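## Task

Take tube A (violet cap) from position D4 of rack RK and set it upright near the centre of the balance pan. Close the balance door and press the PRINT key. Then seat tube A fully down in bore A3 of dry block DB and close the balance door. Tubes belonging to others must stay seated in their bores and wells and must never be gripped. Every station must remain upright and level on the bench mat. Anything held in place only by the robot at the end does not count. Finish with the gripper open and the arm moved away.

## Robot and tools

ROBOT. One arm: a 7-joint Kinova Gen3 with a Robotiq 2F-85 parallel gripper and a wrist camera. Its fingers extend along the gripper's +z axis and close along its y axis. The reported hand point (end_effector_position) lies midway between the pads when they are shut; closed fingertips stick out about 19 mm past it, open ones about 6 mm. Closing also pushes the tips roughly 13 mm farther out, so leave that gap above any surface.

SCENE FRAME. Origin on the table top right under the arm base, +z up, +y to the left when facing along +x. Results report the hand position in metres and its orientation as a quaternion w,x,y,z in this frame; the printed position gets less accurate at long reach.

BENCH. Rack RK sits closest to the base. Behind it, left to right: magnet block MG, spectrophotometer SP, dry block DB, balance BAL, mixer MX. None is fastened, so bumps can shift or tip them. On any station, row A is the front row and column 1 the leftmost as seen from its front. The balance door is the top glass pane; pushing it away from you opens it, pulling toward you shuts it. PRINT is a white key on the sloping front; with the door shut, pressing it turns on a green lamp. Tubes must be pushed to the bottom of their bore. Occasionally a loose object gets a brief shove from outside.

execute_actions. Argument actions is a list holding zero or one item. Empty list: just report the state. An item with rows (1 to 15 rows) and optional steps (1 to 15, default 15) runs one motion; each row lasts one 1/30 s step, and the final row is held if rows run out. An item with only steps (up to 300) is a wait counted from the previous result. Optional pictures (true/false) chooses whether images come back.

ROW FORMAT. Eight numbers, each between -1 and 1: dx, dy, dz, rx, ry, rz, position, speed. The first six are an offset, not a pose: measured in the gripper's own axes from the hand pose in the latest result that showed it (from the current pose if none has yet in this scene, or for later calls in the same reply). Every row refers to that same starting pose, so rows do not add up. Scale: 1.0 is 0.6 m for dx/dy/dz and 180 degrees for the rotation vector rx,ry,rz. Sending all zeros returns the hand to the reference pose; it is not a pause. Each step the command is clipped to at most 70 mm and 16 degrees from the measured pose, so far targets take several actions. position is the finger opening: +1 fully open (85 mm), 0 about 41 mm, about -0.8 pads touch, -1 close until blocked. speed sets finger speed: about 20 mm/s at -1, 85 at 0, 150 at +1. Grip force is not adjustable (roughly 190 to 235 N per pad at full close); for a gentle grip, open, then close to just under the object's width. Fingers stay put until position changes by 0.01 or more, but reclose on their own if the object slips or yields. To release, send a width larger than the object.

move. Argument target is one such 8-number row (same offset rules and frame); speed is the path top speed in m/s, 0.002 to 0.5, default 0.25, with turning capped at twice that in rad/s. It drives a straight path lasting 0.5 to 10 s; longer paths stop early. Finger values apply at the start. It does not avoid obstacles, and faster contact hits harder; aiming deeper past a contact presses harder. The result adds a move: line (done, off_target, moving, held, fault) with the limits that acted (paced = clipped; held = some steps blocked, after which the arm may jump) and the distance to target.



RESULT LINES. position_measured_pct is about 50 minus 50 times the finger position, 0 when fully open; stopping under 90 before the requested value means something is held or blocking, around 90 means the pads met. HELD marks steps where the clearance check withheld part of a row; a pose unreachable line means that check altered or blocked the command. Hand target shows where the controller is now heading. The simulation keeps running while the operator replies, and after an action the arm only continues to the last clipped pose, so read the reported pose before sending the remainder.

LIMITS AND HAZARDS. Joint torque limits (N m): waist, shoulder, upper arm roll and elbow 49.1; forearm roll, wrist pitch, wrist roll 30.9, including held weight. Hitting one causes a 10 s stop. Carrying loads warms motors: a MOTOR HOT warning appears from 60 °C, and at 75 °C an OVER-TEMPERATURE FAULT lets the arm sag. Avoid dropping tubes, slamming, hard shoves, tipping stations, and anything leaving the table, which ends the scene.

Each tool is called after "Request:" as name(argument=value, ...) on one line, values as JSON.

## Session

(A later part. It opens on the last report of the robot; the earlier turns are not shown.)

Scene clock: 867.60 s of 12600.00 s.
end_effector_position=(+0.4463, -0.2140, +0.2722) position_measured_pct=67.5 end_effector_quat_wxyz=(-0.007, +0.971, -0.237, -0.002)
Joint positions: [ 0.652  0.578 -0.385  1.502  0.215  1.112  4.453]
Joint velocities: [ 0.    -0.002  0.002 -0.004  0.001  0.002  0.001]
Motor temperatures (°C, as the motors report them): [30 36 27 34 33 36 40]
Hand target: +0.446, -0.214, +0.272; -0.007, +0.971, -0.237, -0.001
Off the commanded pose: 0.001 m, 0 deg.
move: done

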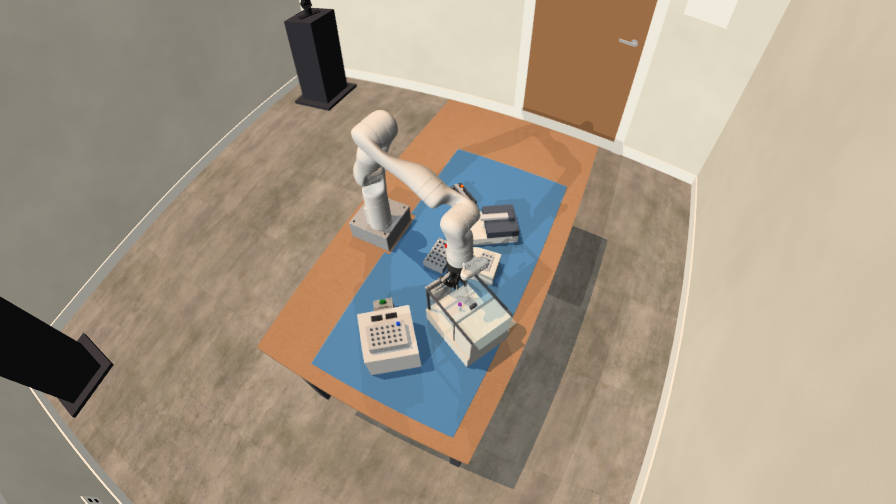

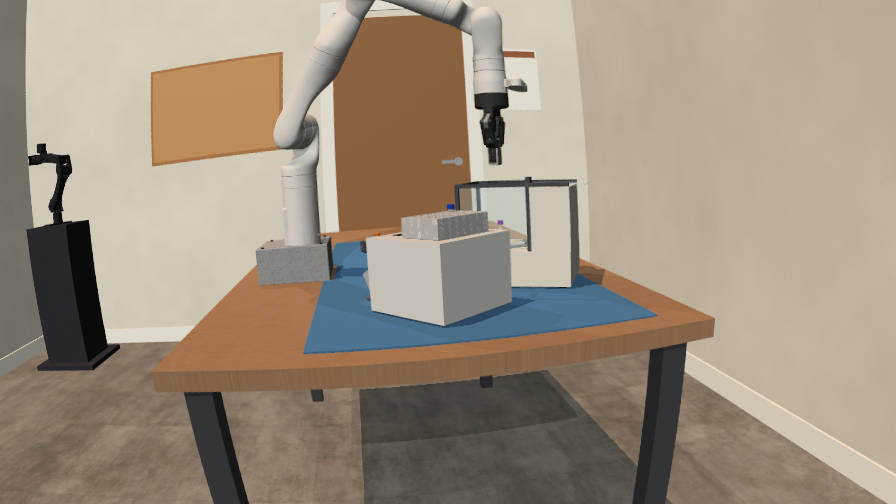

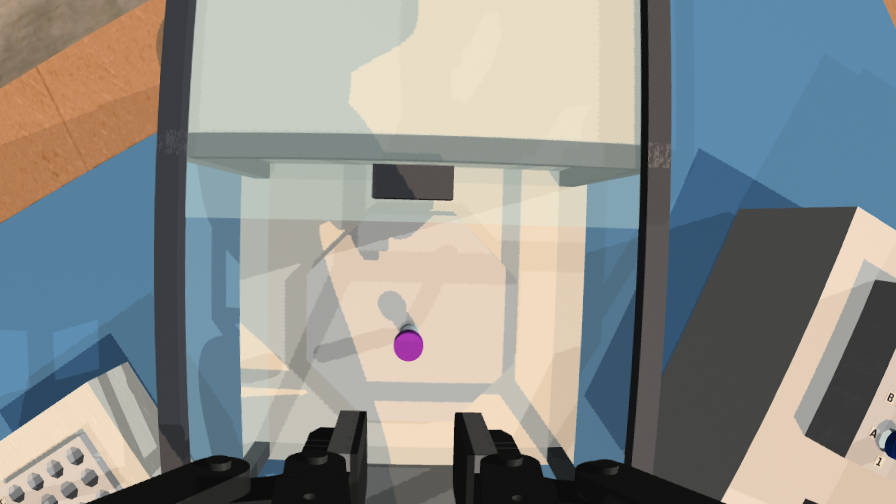

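Request:
move(target=[0.148, 0.002, 0.0, 0, 0, 0, -1, 0.5], speed=0.15)

Request:
move(target=[0, 0, 0.056, 0, 0, 0, -1, 0], speed=0.05)

Scene clock: 892.17 s of 12600.00 s.
end_effector_position=(+0.5248, -0.2559, +0.2724) position_measured_pct=91.7 end_effector_quat_wxyz=(-0.007, +0.971, -0.237, -0.001)
Joint positions: [ 0.596  0.774 -0.357  1.126  0.242  1.289  4.491]
Joint velocities: [-0.003  0.01   0.    -0.008  0.002  0.006  0.001]
Motor temperatures (°C, as the motors report them): [30 36 27 34 33 36 40]
Hand target: +0.525, -0.256, +0.272; -0.007, +0.971, -0.237, -0.002
Off the commanded pose: 0.001 m, 0 deg.
move: done

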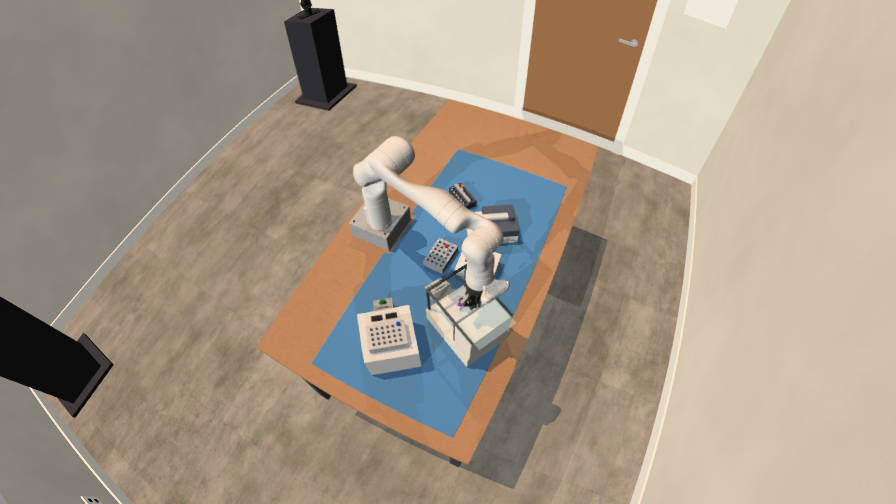

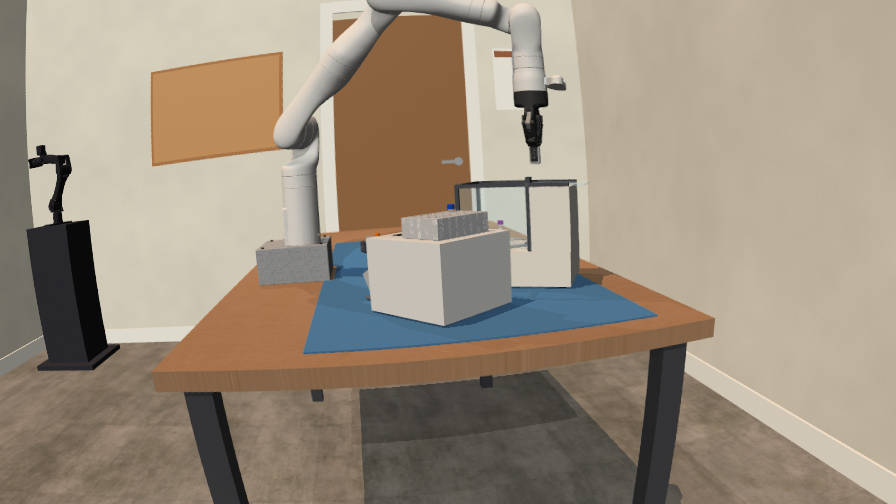

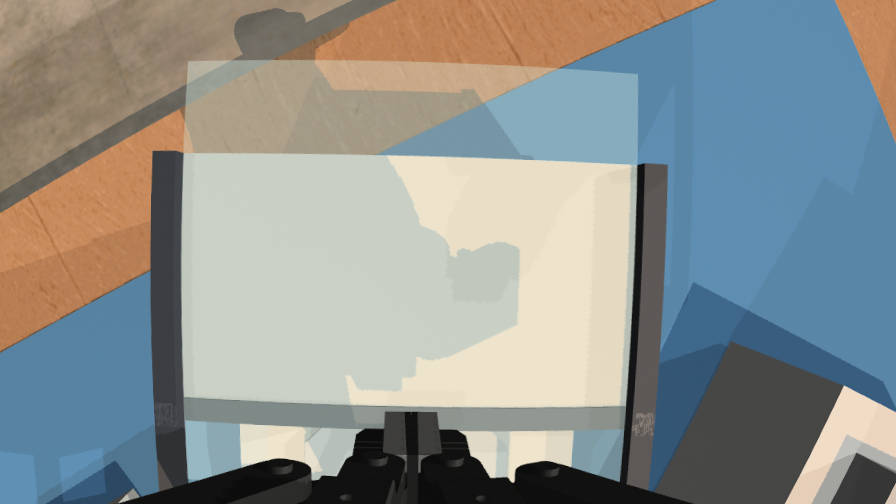

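Scene clock: 893.17 s of 12600.00 s.
end_effector_position=(+0.5249, -0.2554, +0.2389) position_measured_pct=91.7 end_effector_quat_wxyz=(-0.007, +0.971, -0.237, -0.001)
Joint positions: [ 0.597  0.804 -0.352  1.18   0.254  1.207  4.48 ]
Joint velocities: [ 0.     0.001  0.001 -0.    -0.001 -0.002 -0.   ]
Motor temperatures (°C, as the motors report them): [30 36 27 34 33 36 40]
Hand target: +0.525, -0.255, +0.239; -0.007, +0.971, -0.237, -0.001
Off the commanded pose: 0.000 m, 0 deg.
move: done

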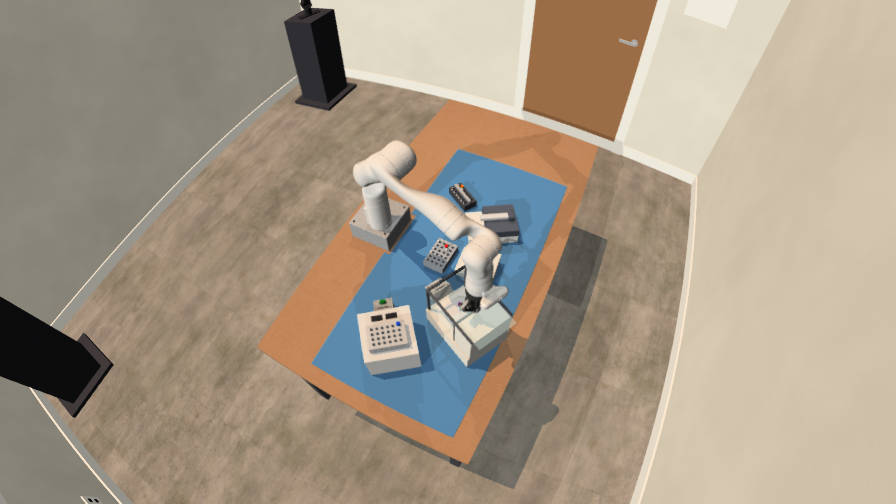

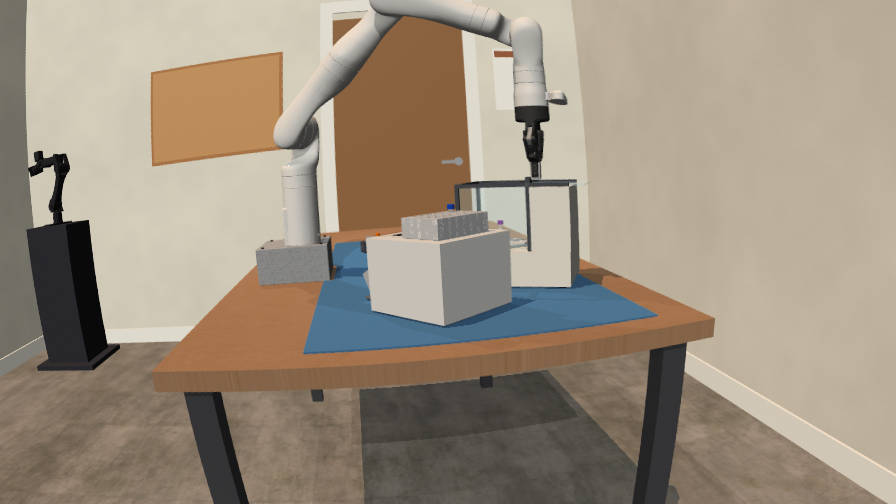

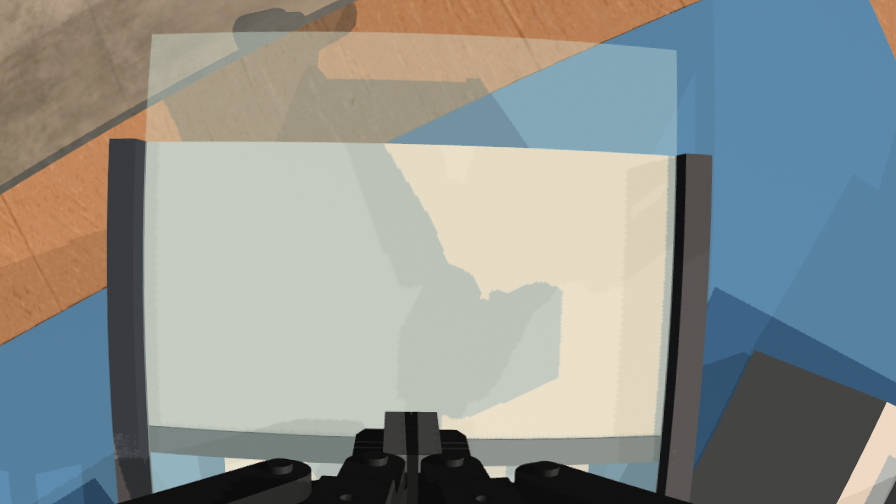

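Request:
move(target=[-0.19, 0, 0.003, 0, 0, 0, -1, 0], speed=0.035)

Scene clock: 901.40 s of 12600.00 s.
end_effector_position=(+0.4244, -0.2036, +0.2377) position_measured_pct=91.7 end_effector_quat_wxyz=(-0.007, +0.971, -0.238, +0.000)
Joint positions: [ 0.662  0.571 -0.383  1.646  0.23   0.975  4.429]
Joint velocities: [ 0.001 -0.004  0.     0.006 -0.001 -0.002  0.   ]
Motor temperatures (°C, as the motors report them): [30 36 27 34 33 36 40]
Hand target: +0.423, -0.203, +0.237; -0.007, +0.971, -0.238, -0.001
Off the commanded pose: 0.001 m, 0 deg.
move: done

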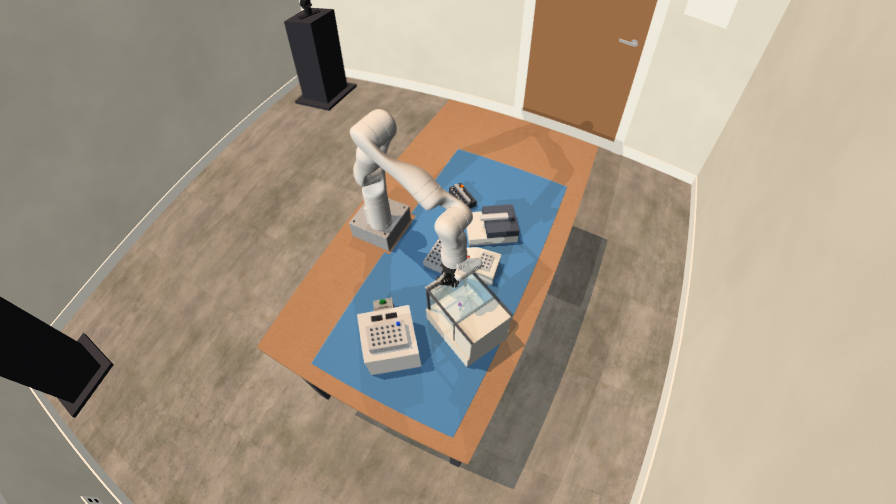

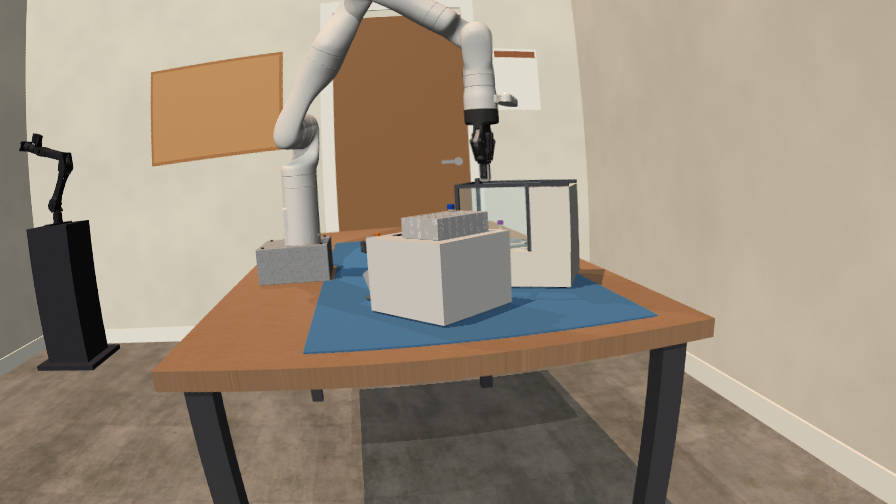

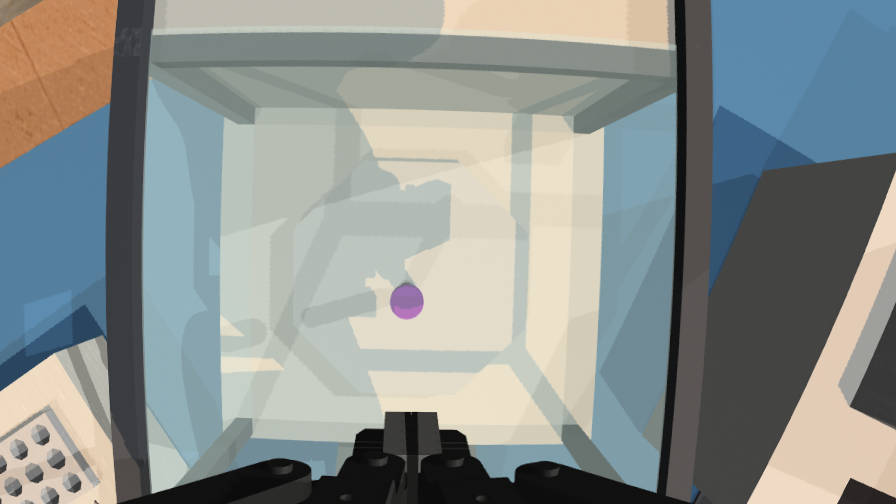

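Request:
move(target=[-0.017, 0, 0.001, 0, 0, 0, -1, 0], speed=0.01)

Scene clock: 905.30 s of 12600.00 s.
end_effector_position=(+0.4165, -0.1995, +0.2377) position_measured_pct=91.7 end_effector_quat_wxyz=(-0.007, +0.971, -0.238, +0.002)
Joint positions: [ 0.667  0.552 -0.386  1.681  0.228  0.955  4.426]
Joint velocities: [ 0.001 -0.002 -0.     0.002 -0.    -0.005  0.001]
Motor temperatures (°C, as the motors report them): [30 36 27 34 33 36 40]
Hand target: +0.415, -0.199, +0.237; -0.007, +0.971, -0.238, +0.000
Off the commanded pose: 0.001 m, 0 deg.
move: done

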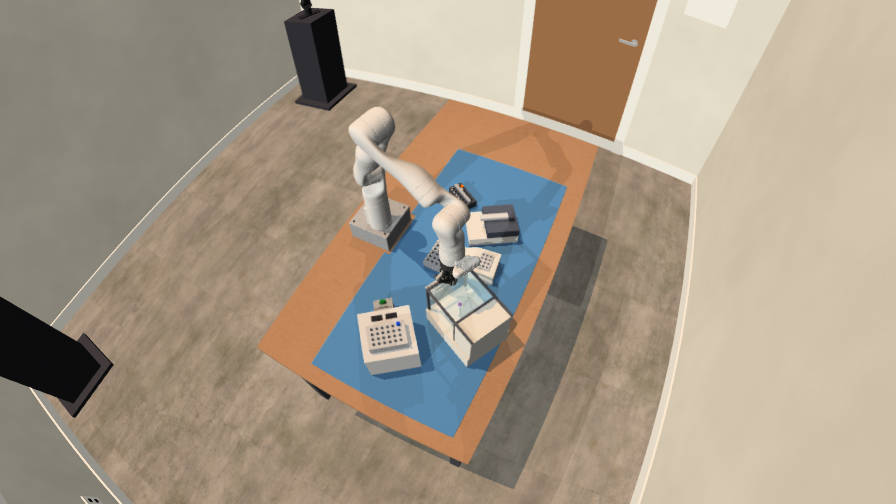

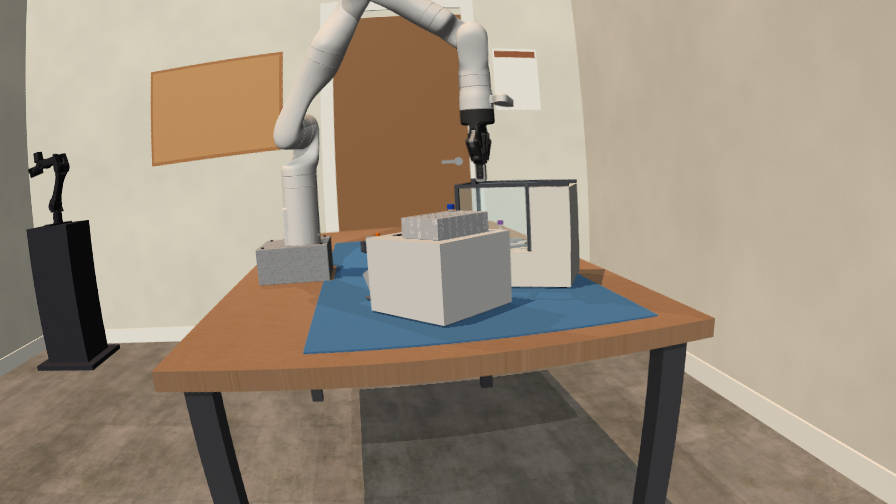

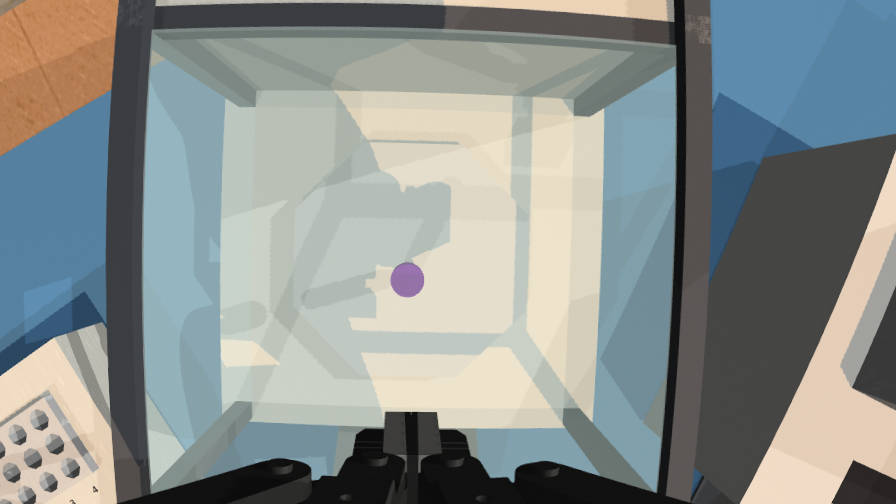

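Request:
move(target=[-0.007, 0, 0.001, 0, 0, 0, -1, 0], speed=0.008)

Scene clock: 909.23 s of 12600.00 s.
end_effector_position=(+0.4160, -0.1993, +0.2380) position_measured_pct=91.7 end_effector_quat_wxyz=(-0.006, +0.971, -0.238, +0.006)
Joint positions: [ 0.669  0.545 -0.387  1.692  0.228  0.941  4.424]
Joint velocities: [ 0.    -0.001  0.     0.002 -0.001 -0.003 -0.   ]
Motor temperatures (°C, as the motors report them): [30 36 27 34 33 36 40]
Hand target: +0.413, -0.198, +0.237; -0.007, +0.971, -0.238, +0.002
Off the commanded pose: 0.004 m, 1 deg.
move: off_target

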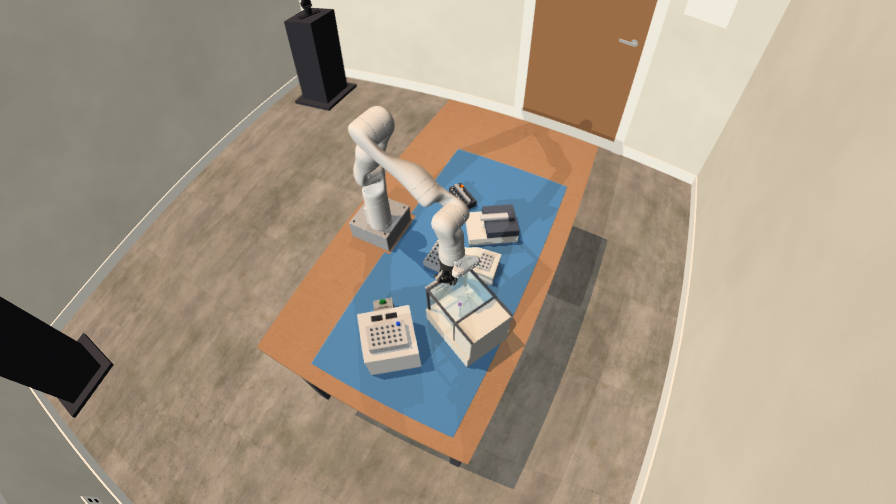

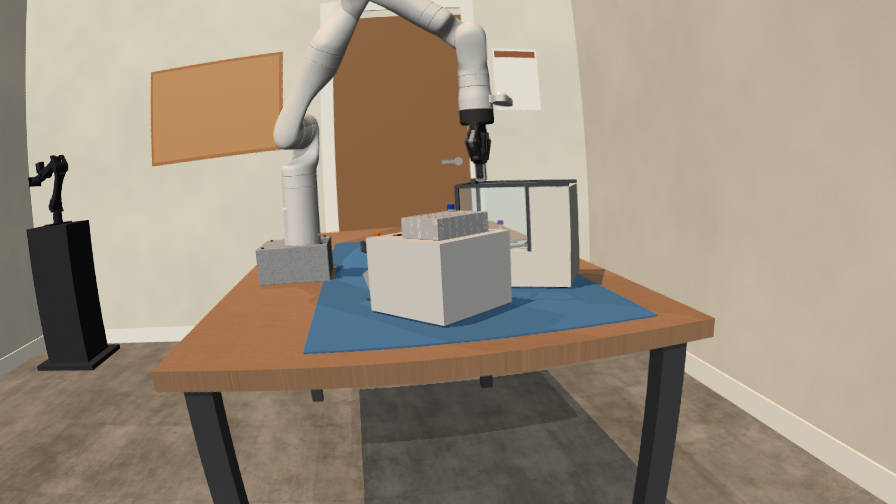

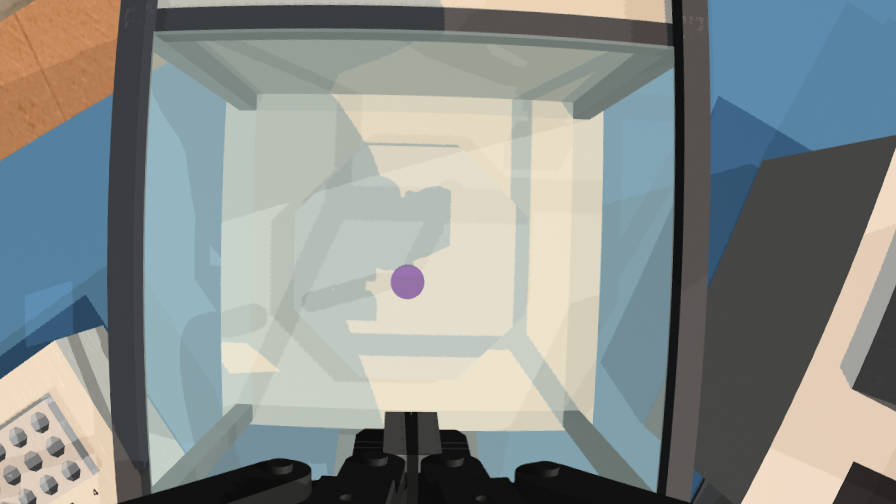

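Request:
move(target=[0.012, 0, -0.002, 0, 0, 0, -1, 0], speed=0.01)

Request:
move(target=[0.05, 0, -0.1, 0, 0, 0, -1, 0], speed=0.08)

Scene clock: 914.23 s of 12600.00 s.
end_effector_position=(+0.4224, -0.2026, +0.2394) position_measured_pct=91.7 end_effector_quat_wxyz=(-0.006, +0.971, -0.238, +0.006)
Joint positions: [ 0.665  0.557 -0.385  1.665  0.229  0.957  4.427]
Joint velocities: [-0.001  0.002  0.002 -0.005  0.    -0.    -0.   ]
Motor temperatures (°C, as the motors report them): [30 36 27 34 33 36 40]
Hand target: +0.422, -0.203, +0.239; -0.006, +0.971, -0.238, +0.006
Off the commanded pose: 0.000 m, 0 deg.
move: done

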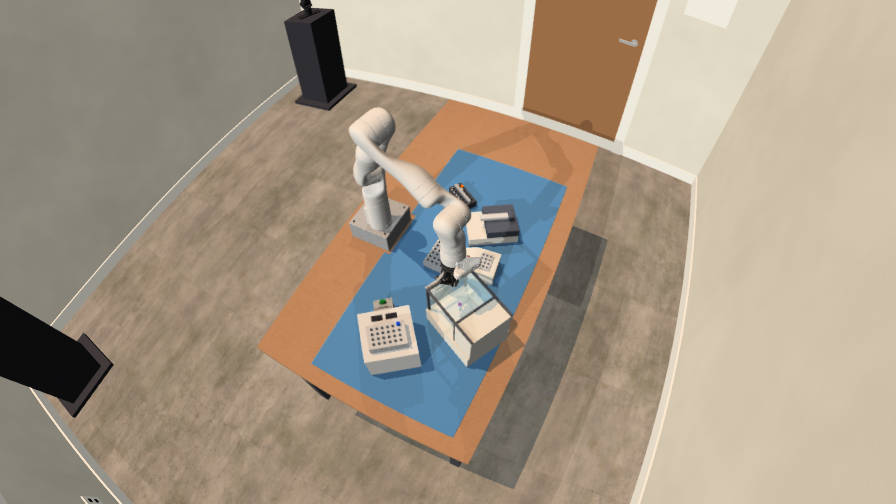

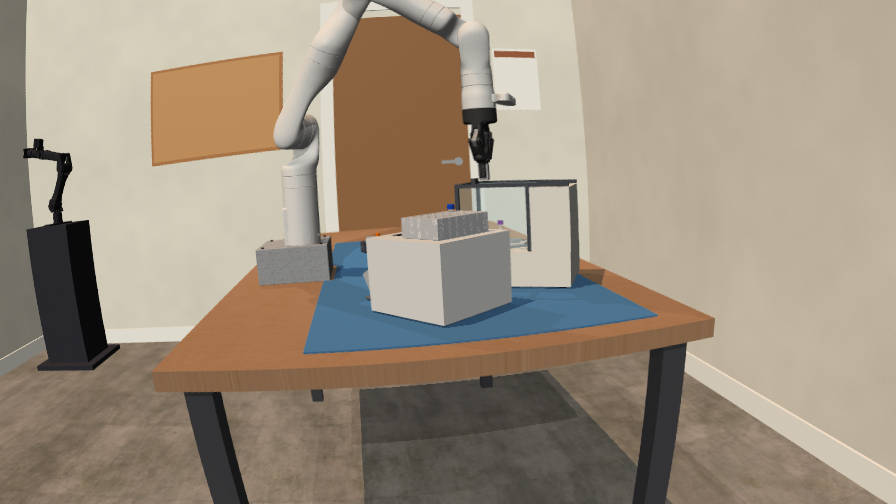

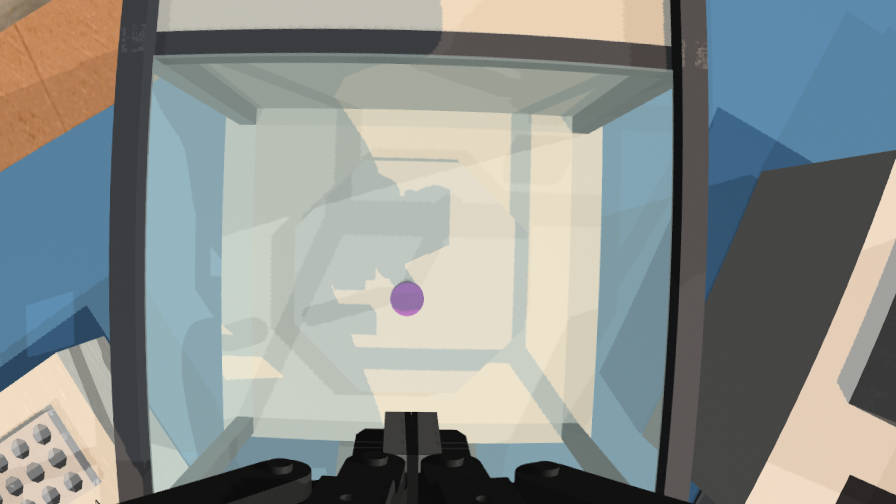

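Scene clock: 915.47 s of 12600.00 s.
end_effector_position=(+0.4480, -0.2168, +0.2997) position_measured_pct=91.7 end_effector_quat_wxyz=(-0.006, +0.971, -0.238, +0.006)
Joint positions: [ 0.661  0.545 -0.393  1.464  0.204  1.166  4.465]
Joint velocities: [-0.001  0.002  0.    -0.007 -0.     0.004 -0.   ]
Motor temperatures (°C, as the motors report them): [30 36 27 34 33 36 40]
Hand target: +0.448, -0.217, +0.300; -0.006, +0.971, -0.238, +0.006
Off the commanded pose: 0.000 m, 0 deg.
move: done

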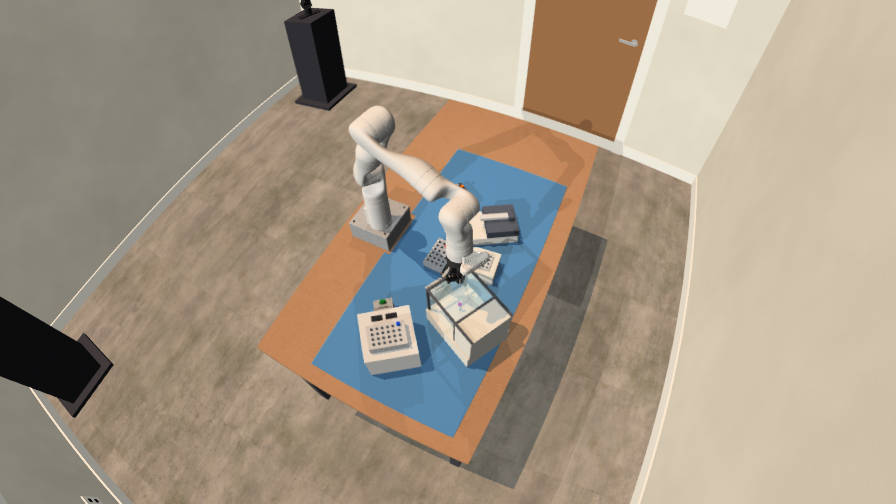

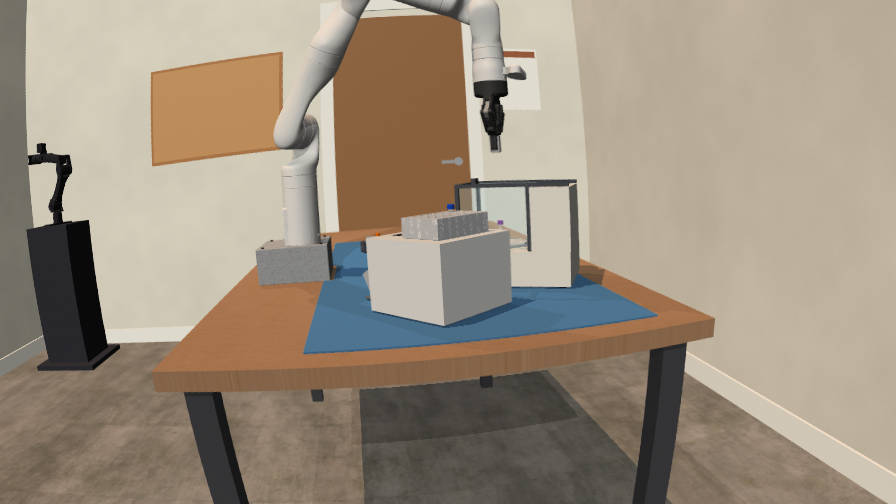

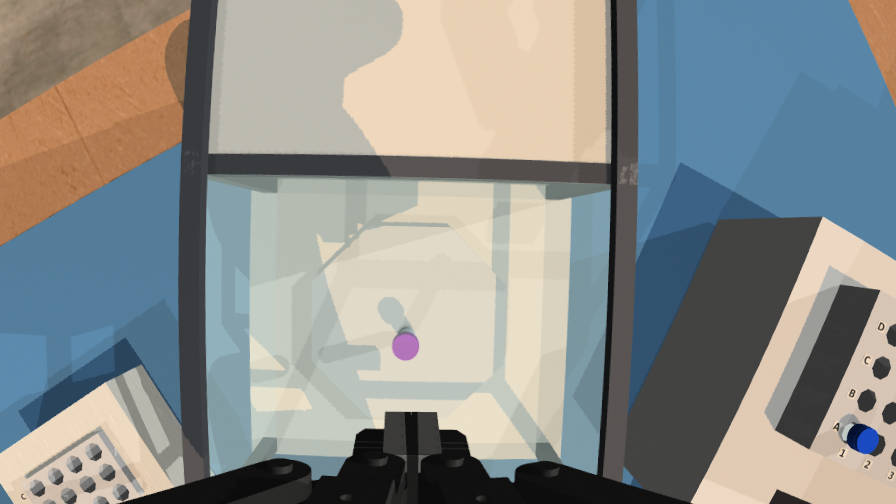

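Request:
move(target=[-0.2775, -0.0025, 0.0, 0, 0.083, 0, -1, 0], speed=0.2)

Request:
move(target=[-0.073, 0, 0.274, 0, 0, 0, -1, 0], speed=0.12)

Scene clock: 932.80 s of 12600.00 s.
end_effector_position=(+0.3007, -0.1389, +0.2969) position_measured_pct=91.7 end_effector_quat_wxyz=(+0.024, +0.962, -0.237, +0.132)
Joint positions: [ 0.791  0.024 -0.453  2.229  0.06   0.627  4.518]
Joint velocities: [ 0.004 -0.013  0.005  0.001 -0.009 -0.003  0.013]
Motor temperatures (°C, as the motors report them): [30 36 27 34 33 36 40]
Hand target: +0.301, -0.139, +0.297; +0.025, +0.962, -0.237, +0.133
Off the commanded pose: 0.001 m, 0 deg.
move: done

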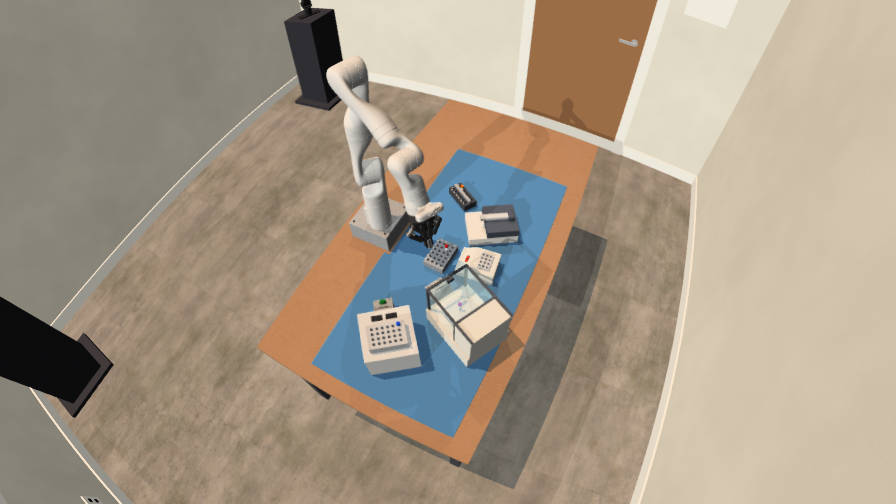

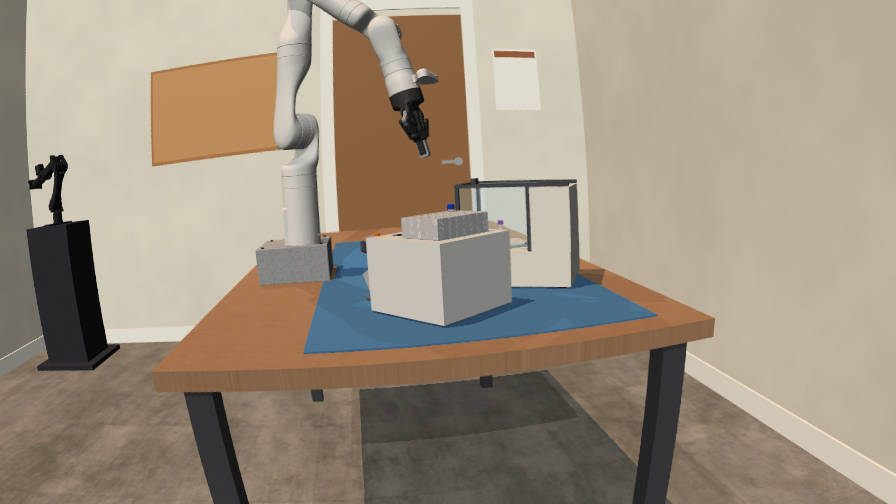

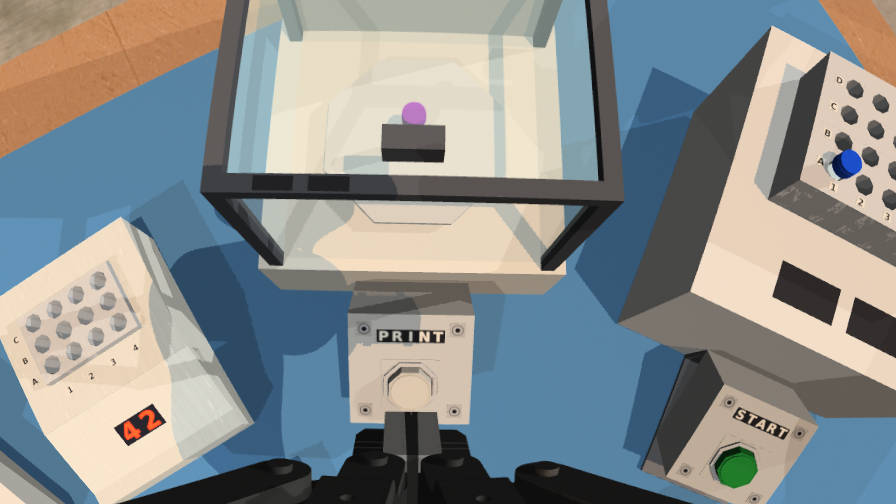

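Scene clock: 934.90 s of 12600.00 s.
end_effector_position=(+0.3033, -0.1391, +0.1276) position_measured_pct=91.7 end_effector_quat_wxyz=(+0.025, +0.962, -0.239, +0.132)
Joint positions: [ 0.178  0.532  0.213  2.496  0.526 -0.167  4.034]
Joint velocities: [-0.052  0.012  0.033  0.012 -0.024 -0.024  0.013]
Motor temperatures (°C, as the motors report them): [30 36 27 34 33 36 40]
Hand target: +0.304, -0.138, +0.127; +0.025, +0.962, -0.237, +0.132
Off the commanded pose: 0.002 m, 0 deg.
move: done

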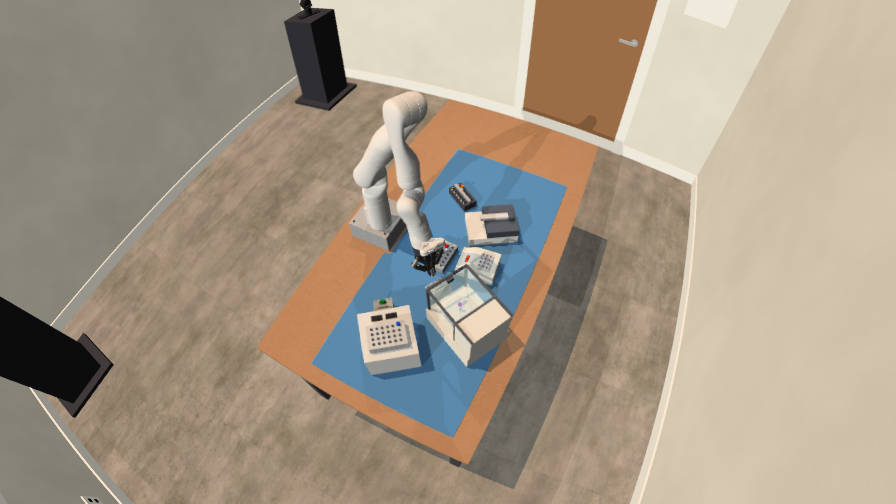

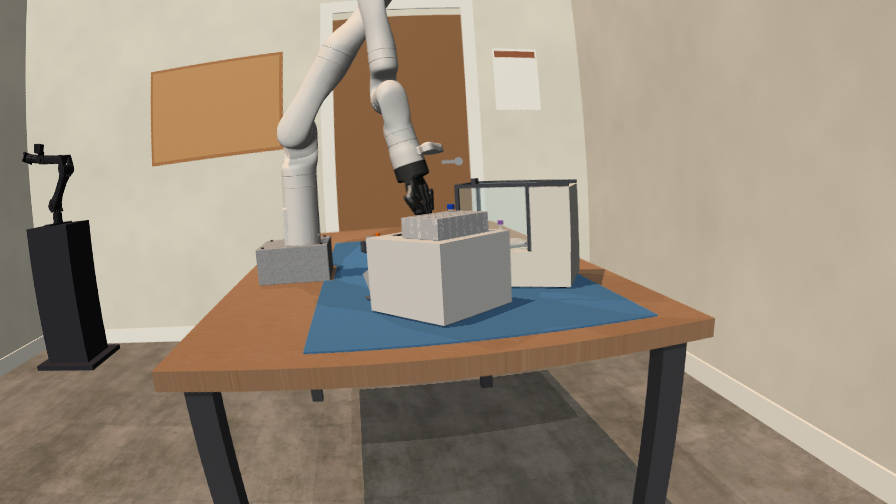

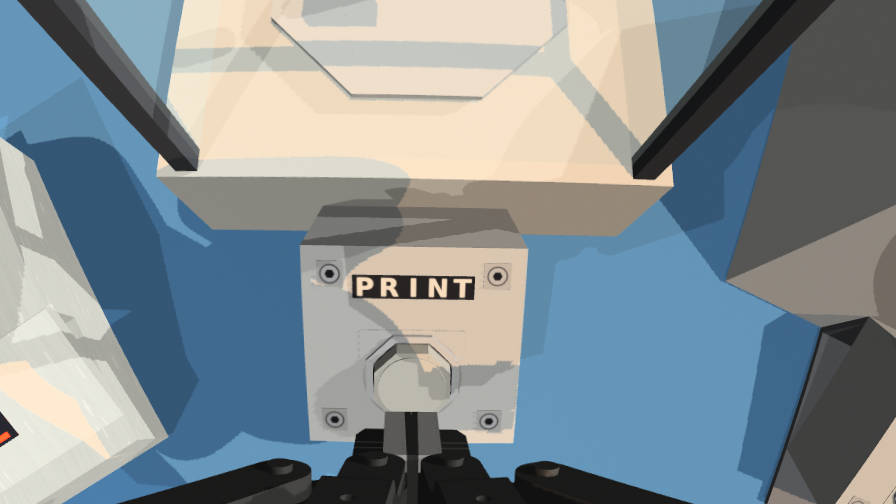

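Request:
move(target=[0, 0.001, 0.045, 0, -0.055, 0, -1, 0], speed=0.04)

Scene clock: 967.07 s of 12600.00 s.
end_effector_position=(+0.3098, -0.1421, +0.1019) position_measured_pct=91.7 end_effector_quat_wxyz=(+0.004, +0.970, -0.239, +0.049)
Joint positions: [ 0.474  0.614 -0.143  2.306  0.556  0.153  4.035]
Joint velocities: [ 0.019  0.007 -0.015 -0.009 -0.006  0.018  0.009]
Motor temperatures (°C, as the motors report them): [30 35 27 34 33 36 40]
Hand target: +0.310, -0.143, +0.102; +0.004, +0.970, -0.240, +0.049
Off the commanded pose: 0.001 m, 0 deg.
move: done

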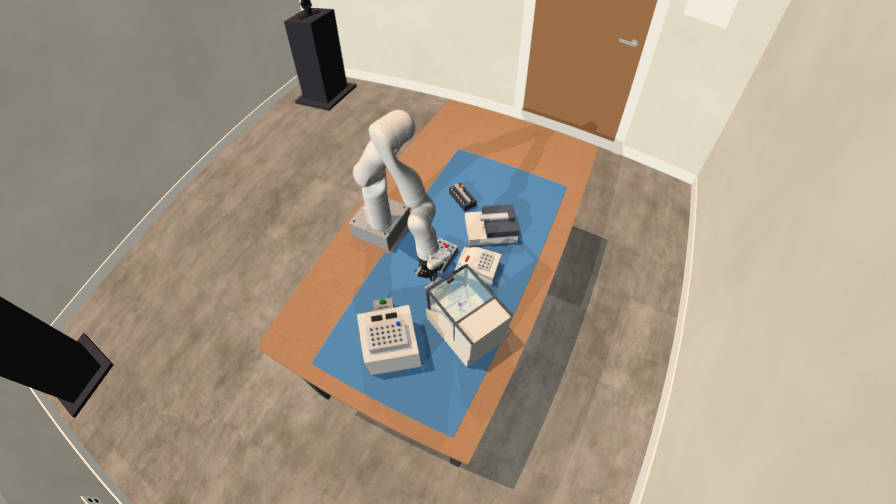

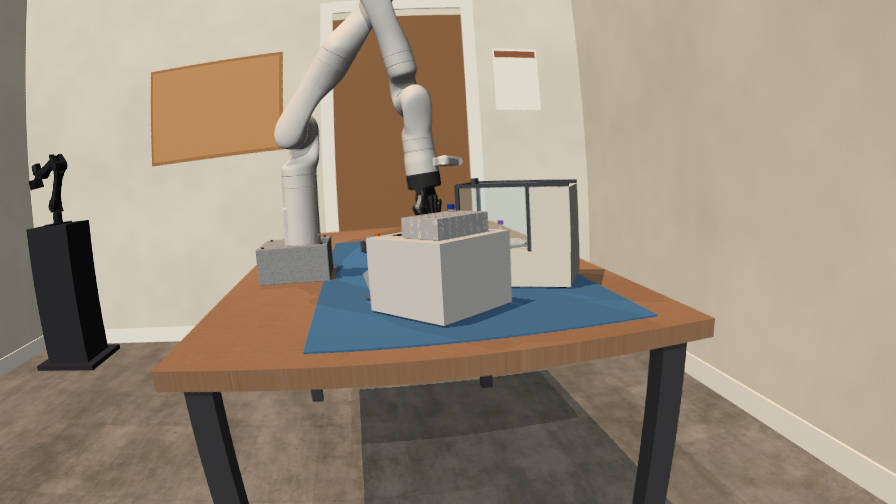

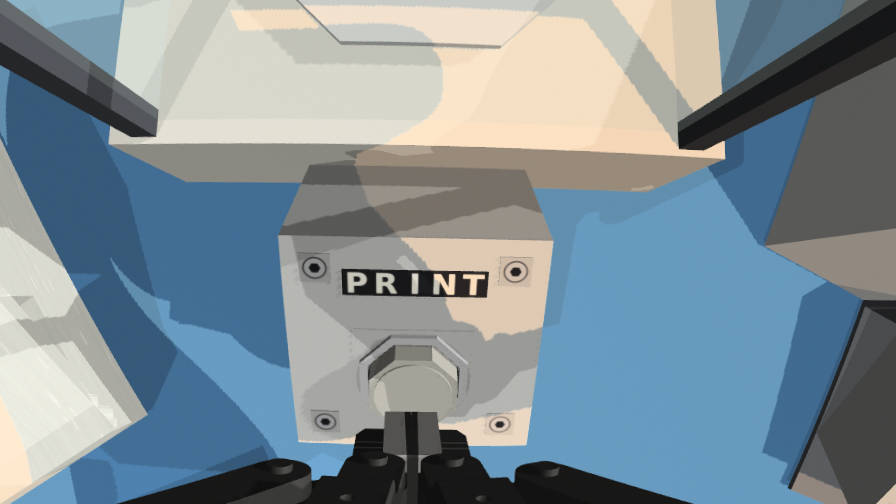

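Request:
move(target=[0, 0, 0.028, 0, 0, 0, -1, 0], speed=0.012)

Scene clock: 971.67 s of 12600.00 s.
end_effector_position=(+0.3120, -0.1431, +0.0865) position_measured_pct=91.7 end_effector_quat_wxyz=(+0.005, +0.970, -0.239, +0.051)
Joint positions: [ 0.427  0.662 -0.081  2.308  0.572  0.088  4.019]
Joint velocities: [-0.005  0.003  0.004 -0.001  0.    -0.005 -0.001]
Motor temperatures (°C, as the motors report them): [30 35 27 34 33 36 40]
Hand target: +0.311, -0.143, +0.085; +0.004, +0.970, -0.239, +0.049
Off the commanded pose: 0.001 m, 0 deg.
move: done

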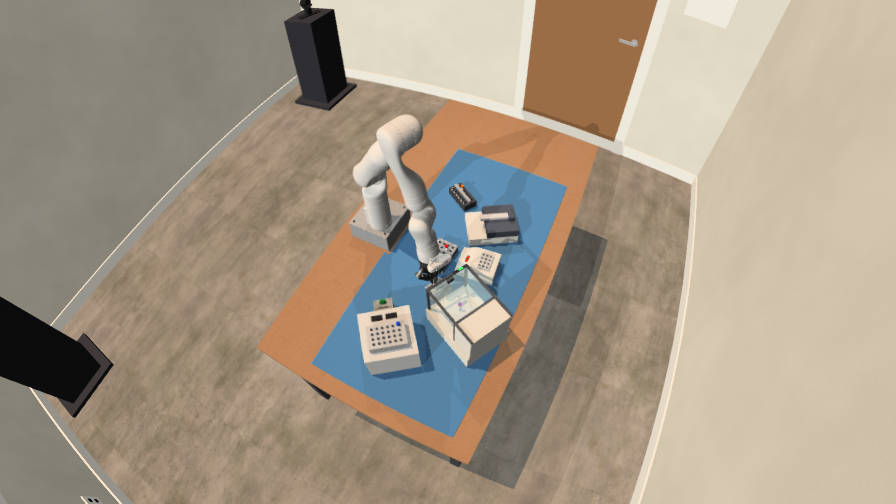

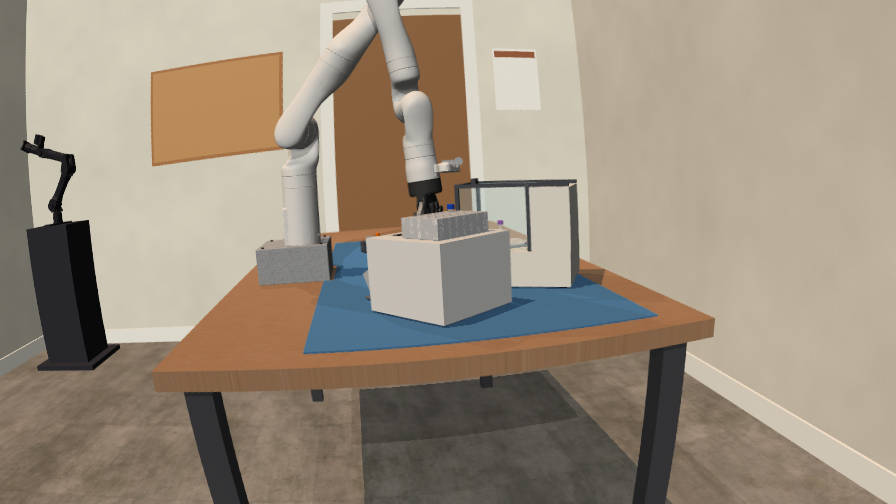

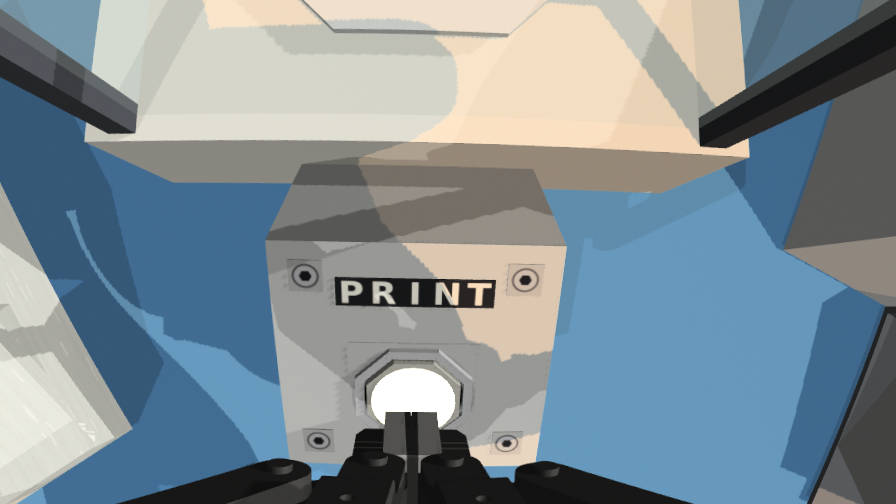

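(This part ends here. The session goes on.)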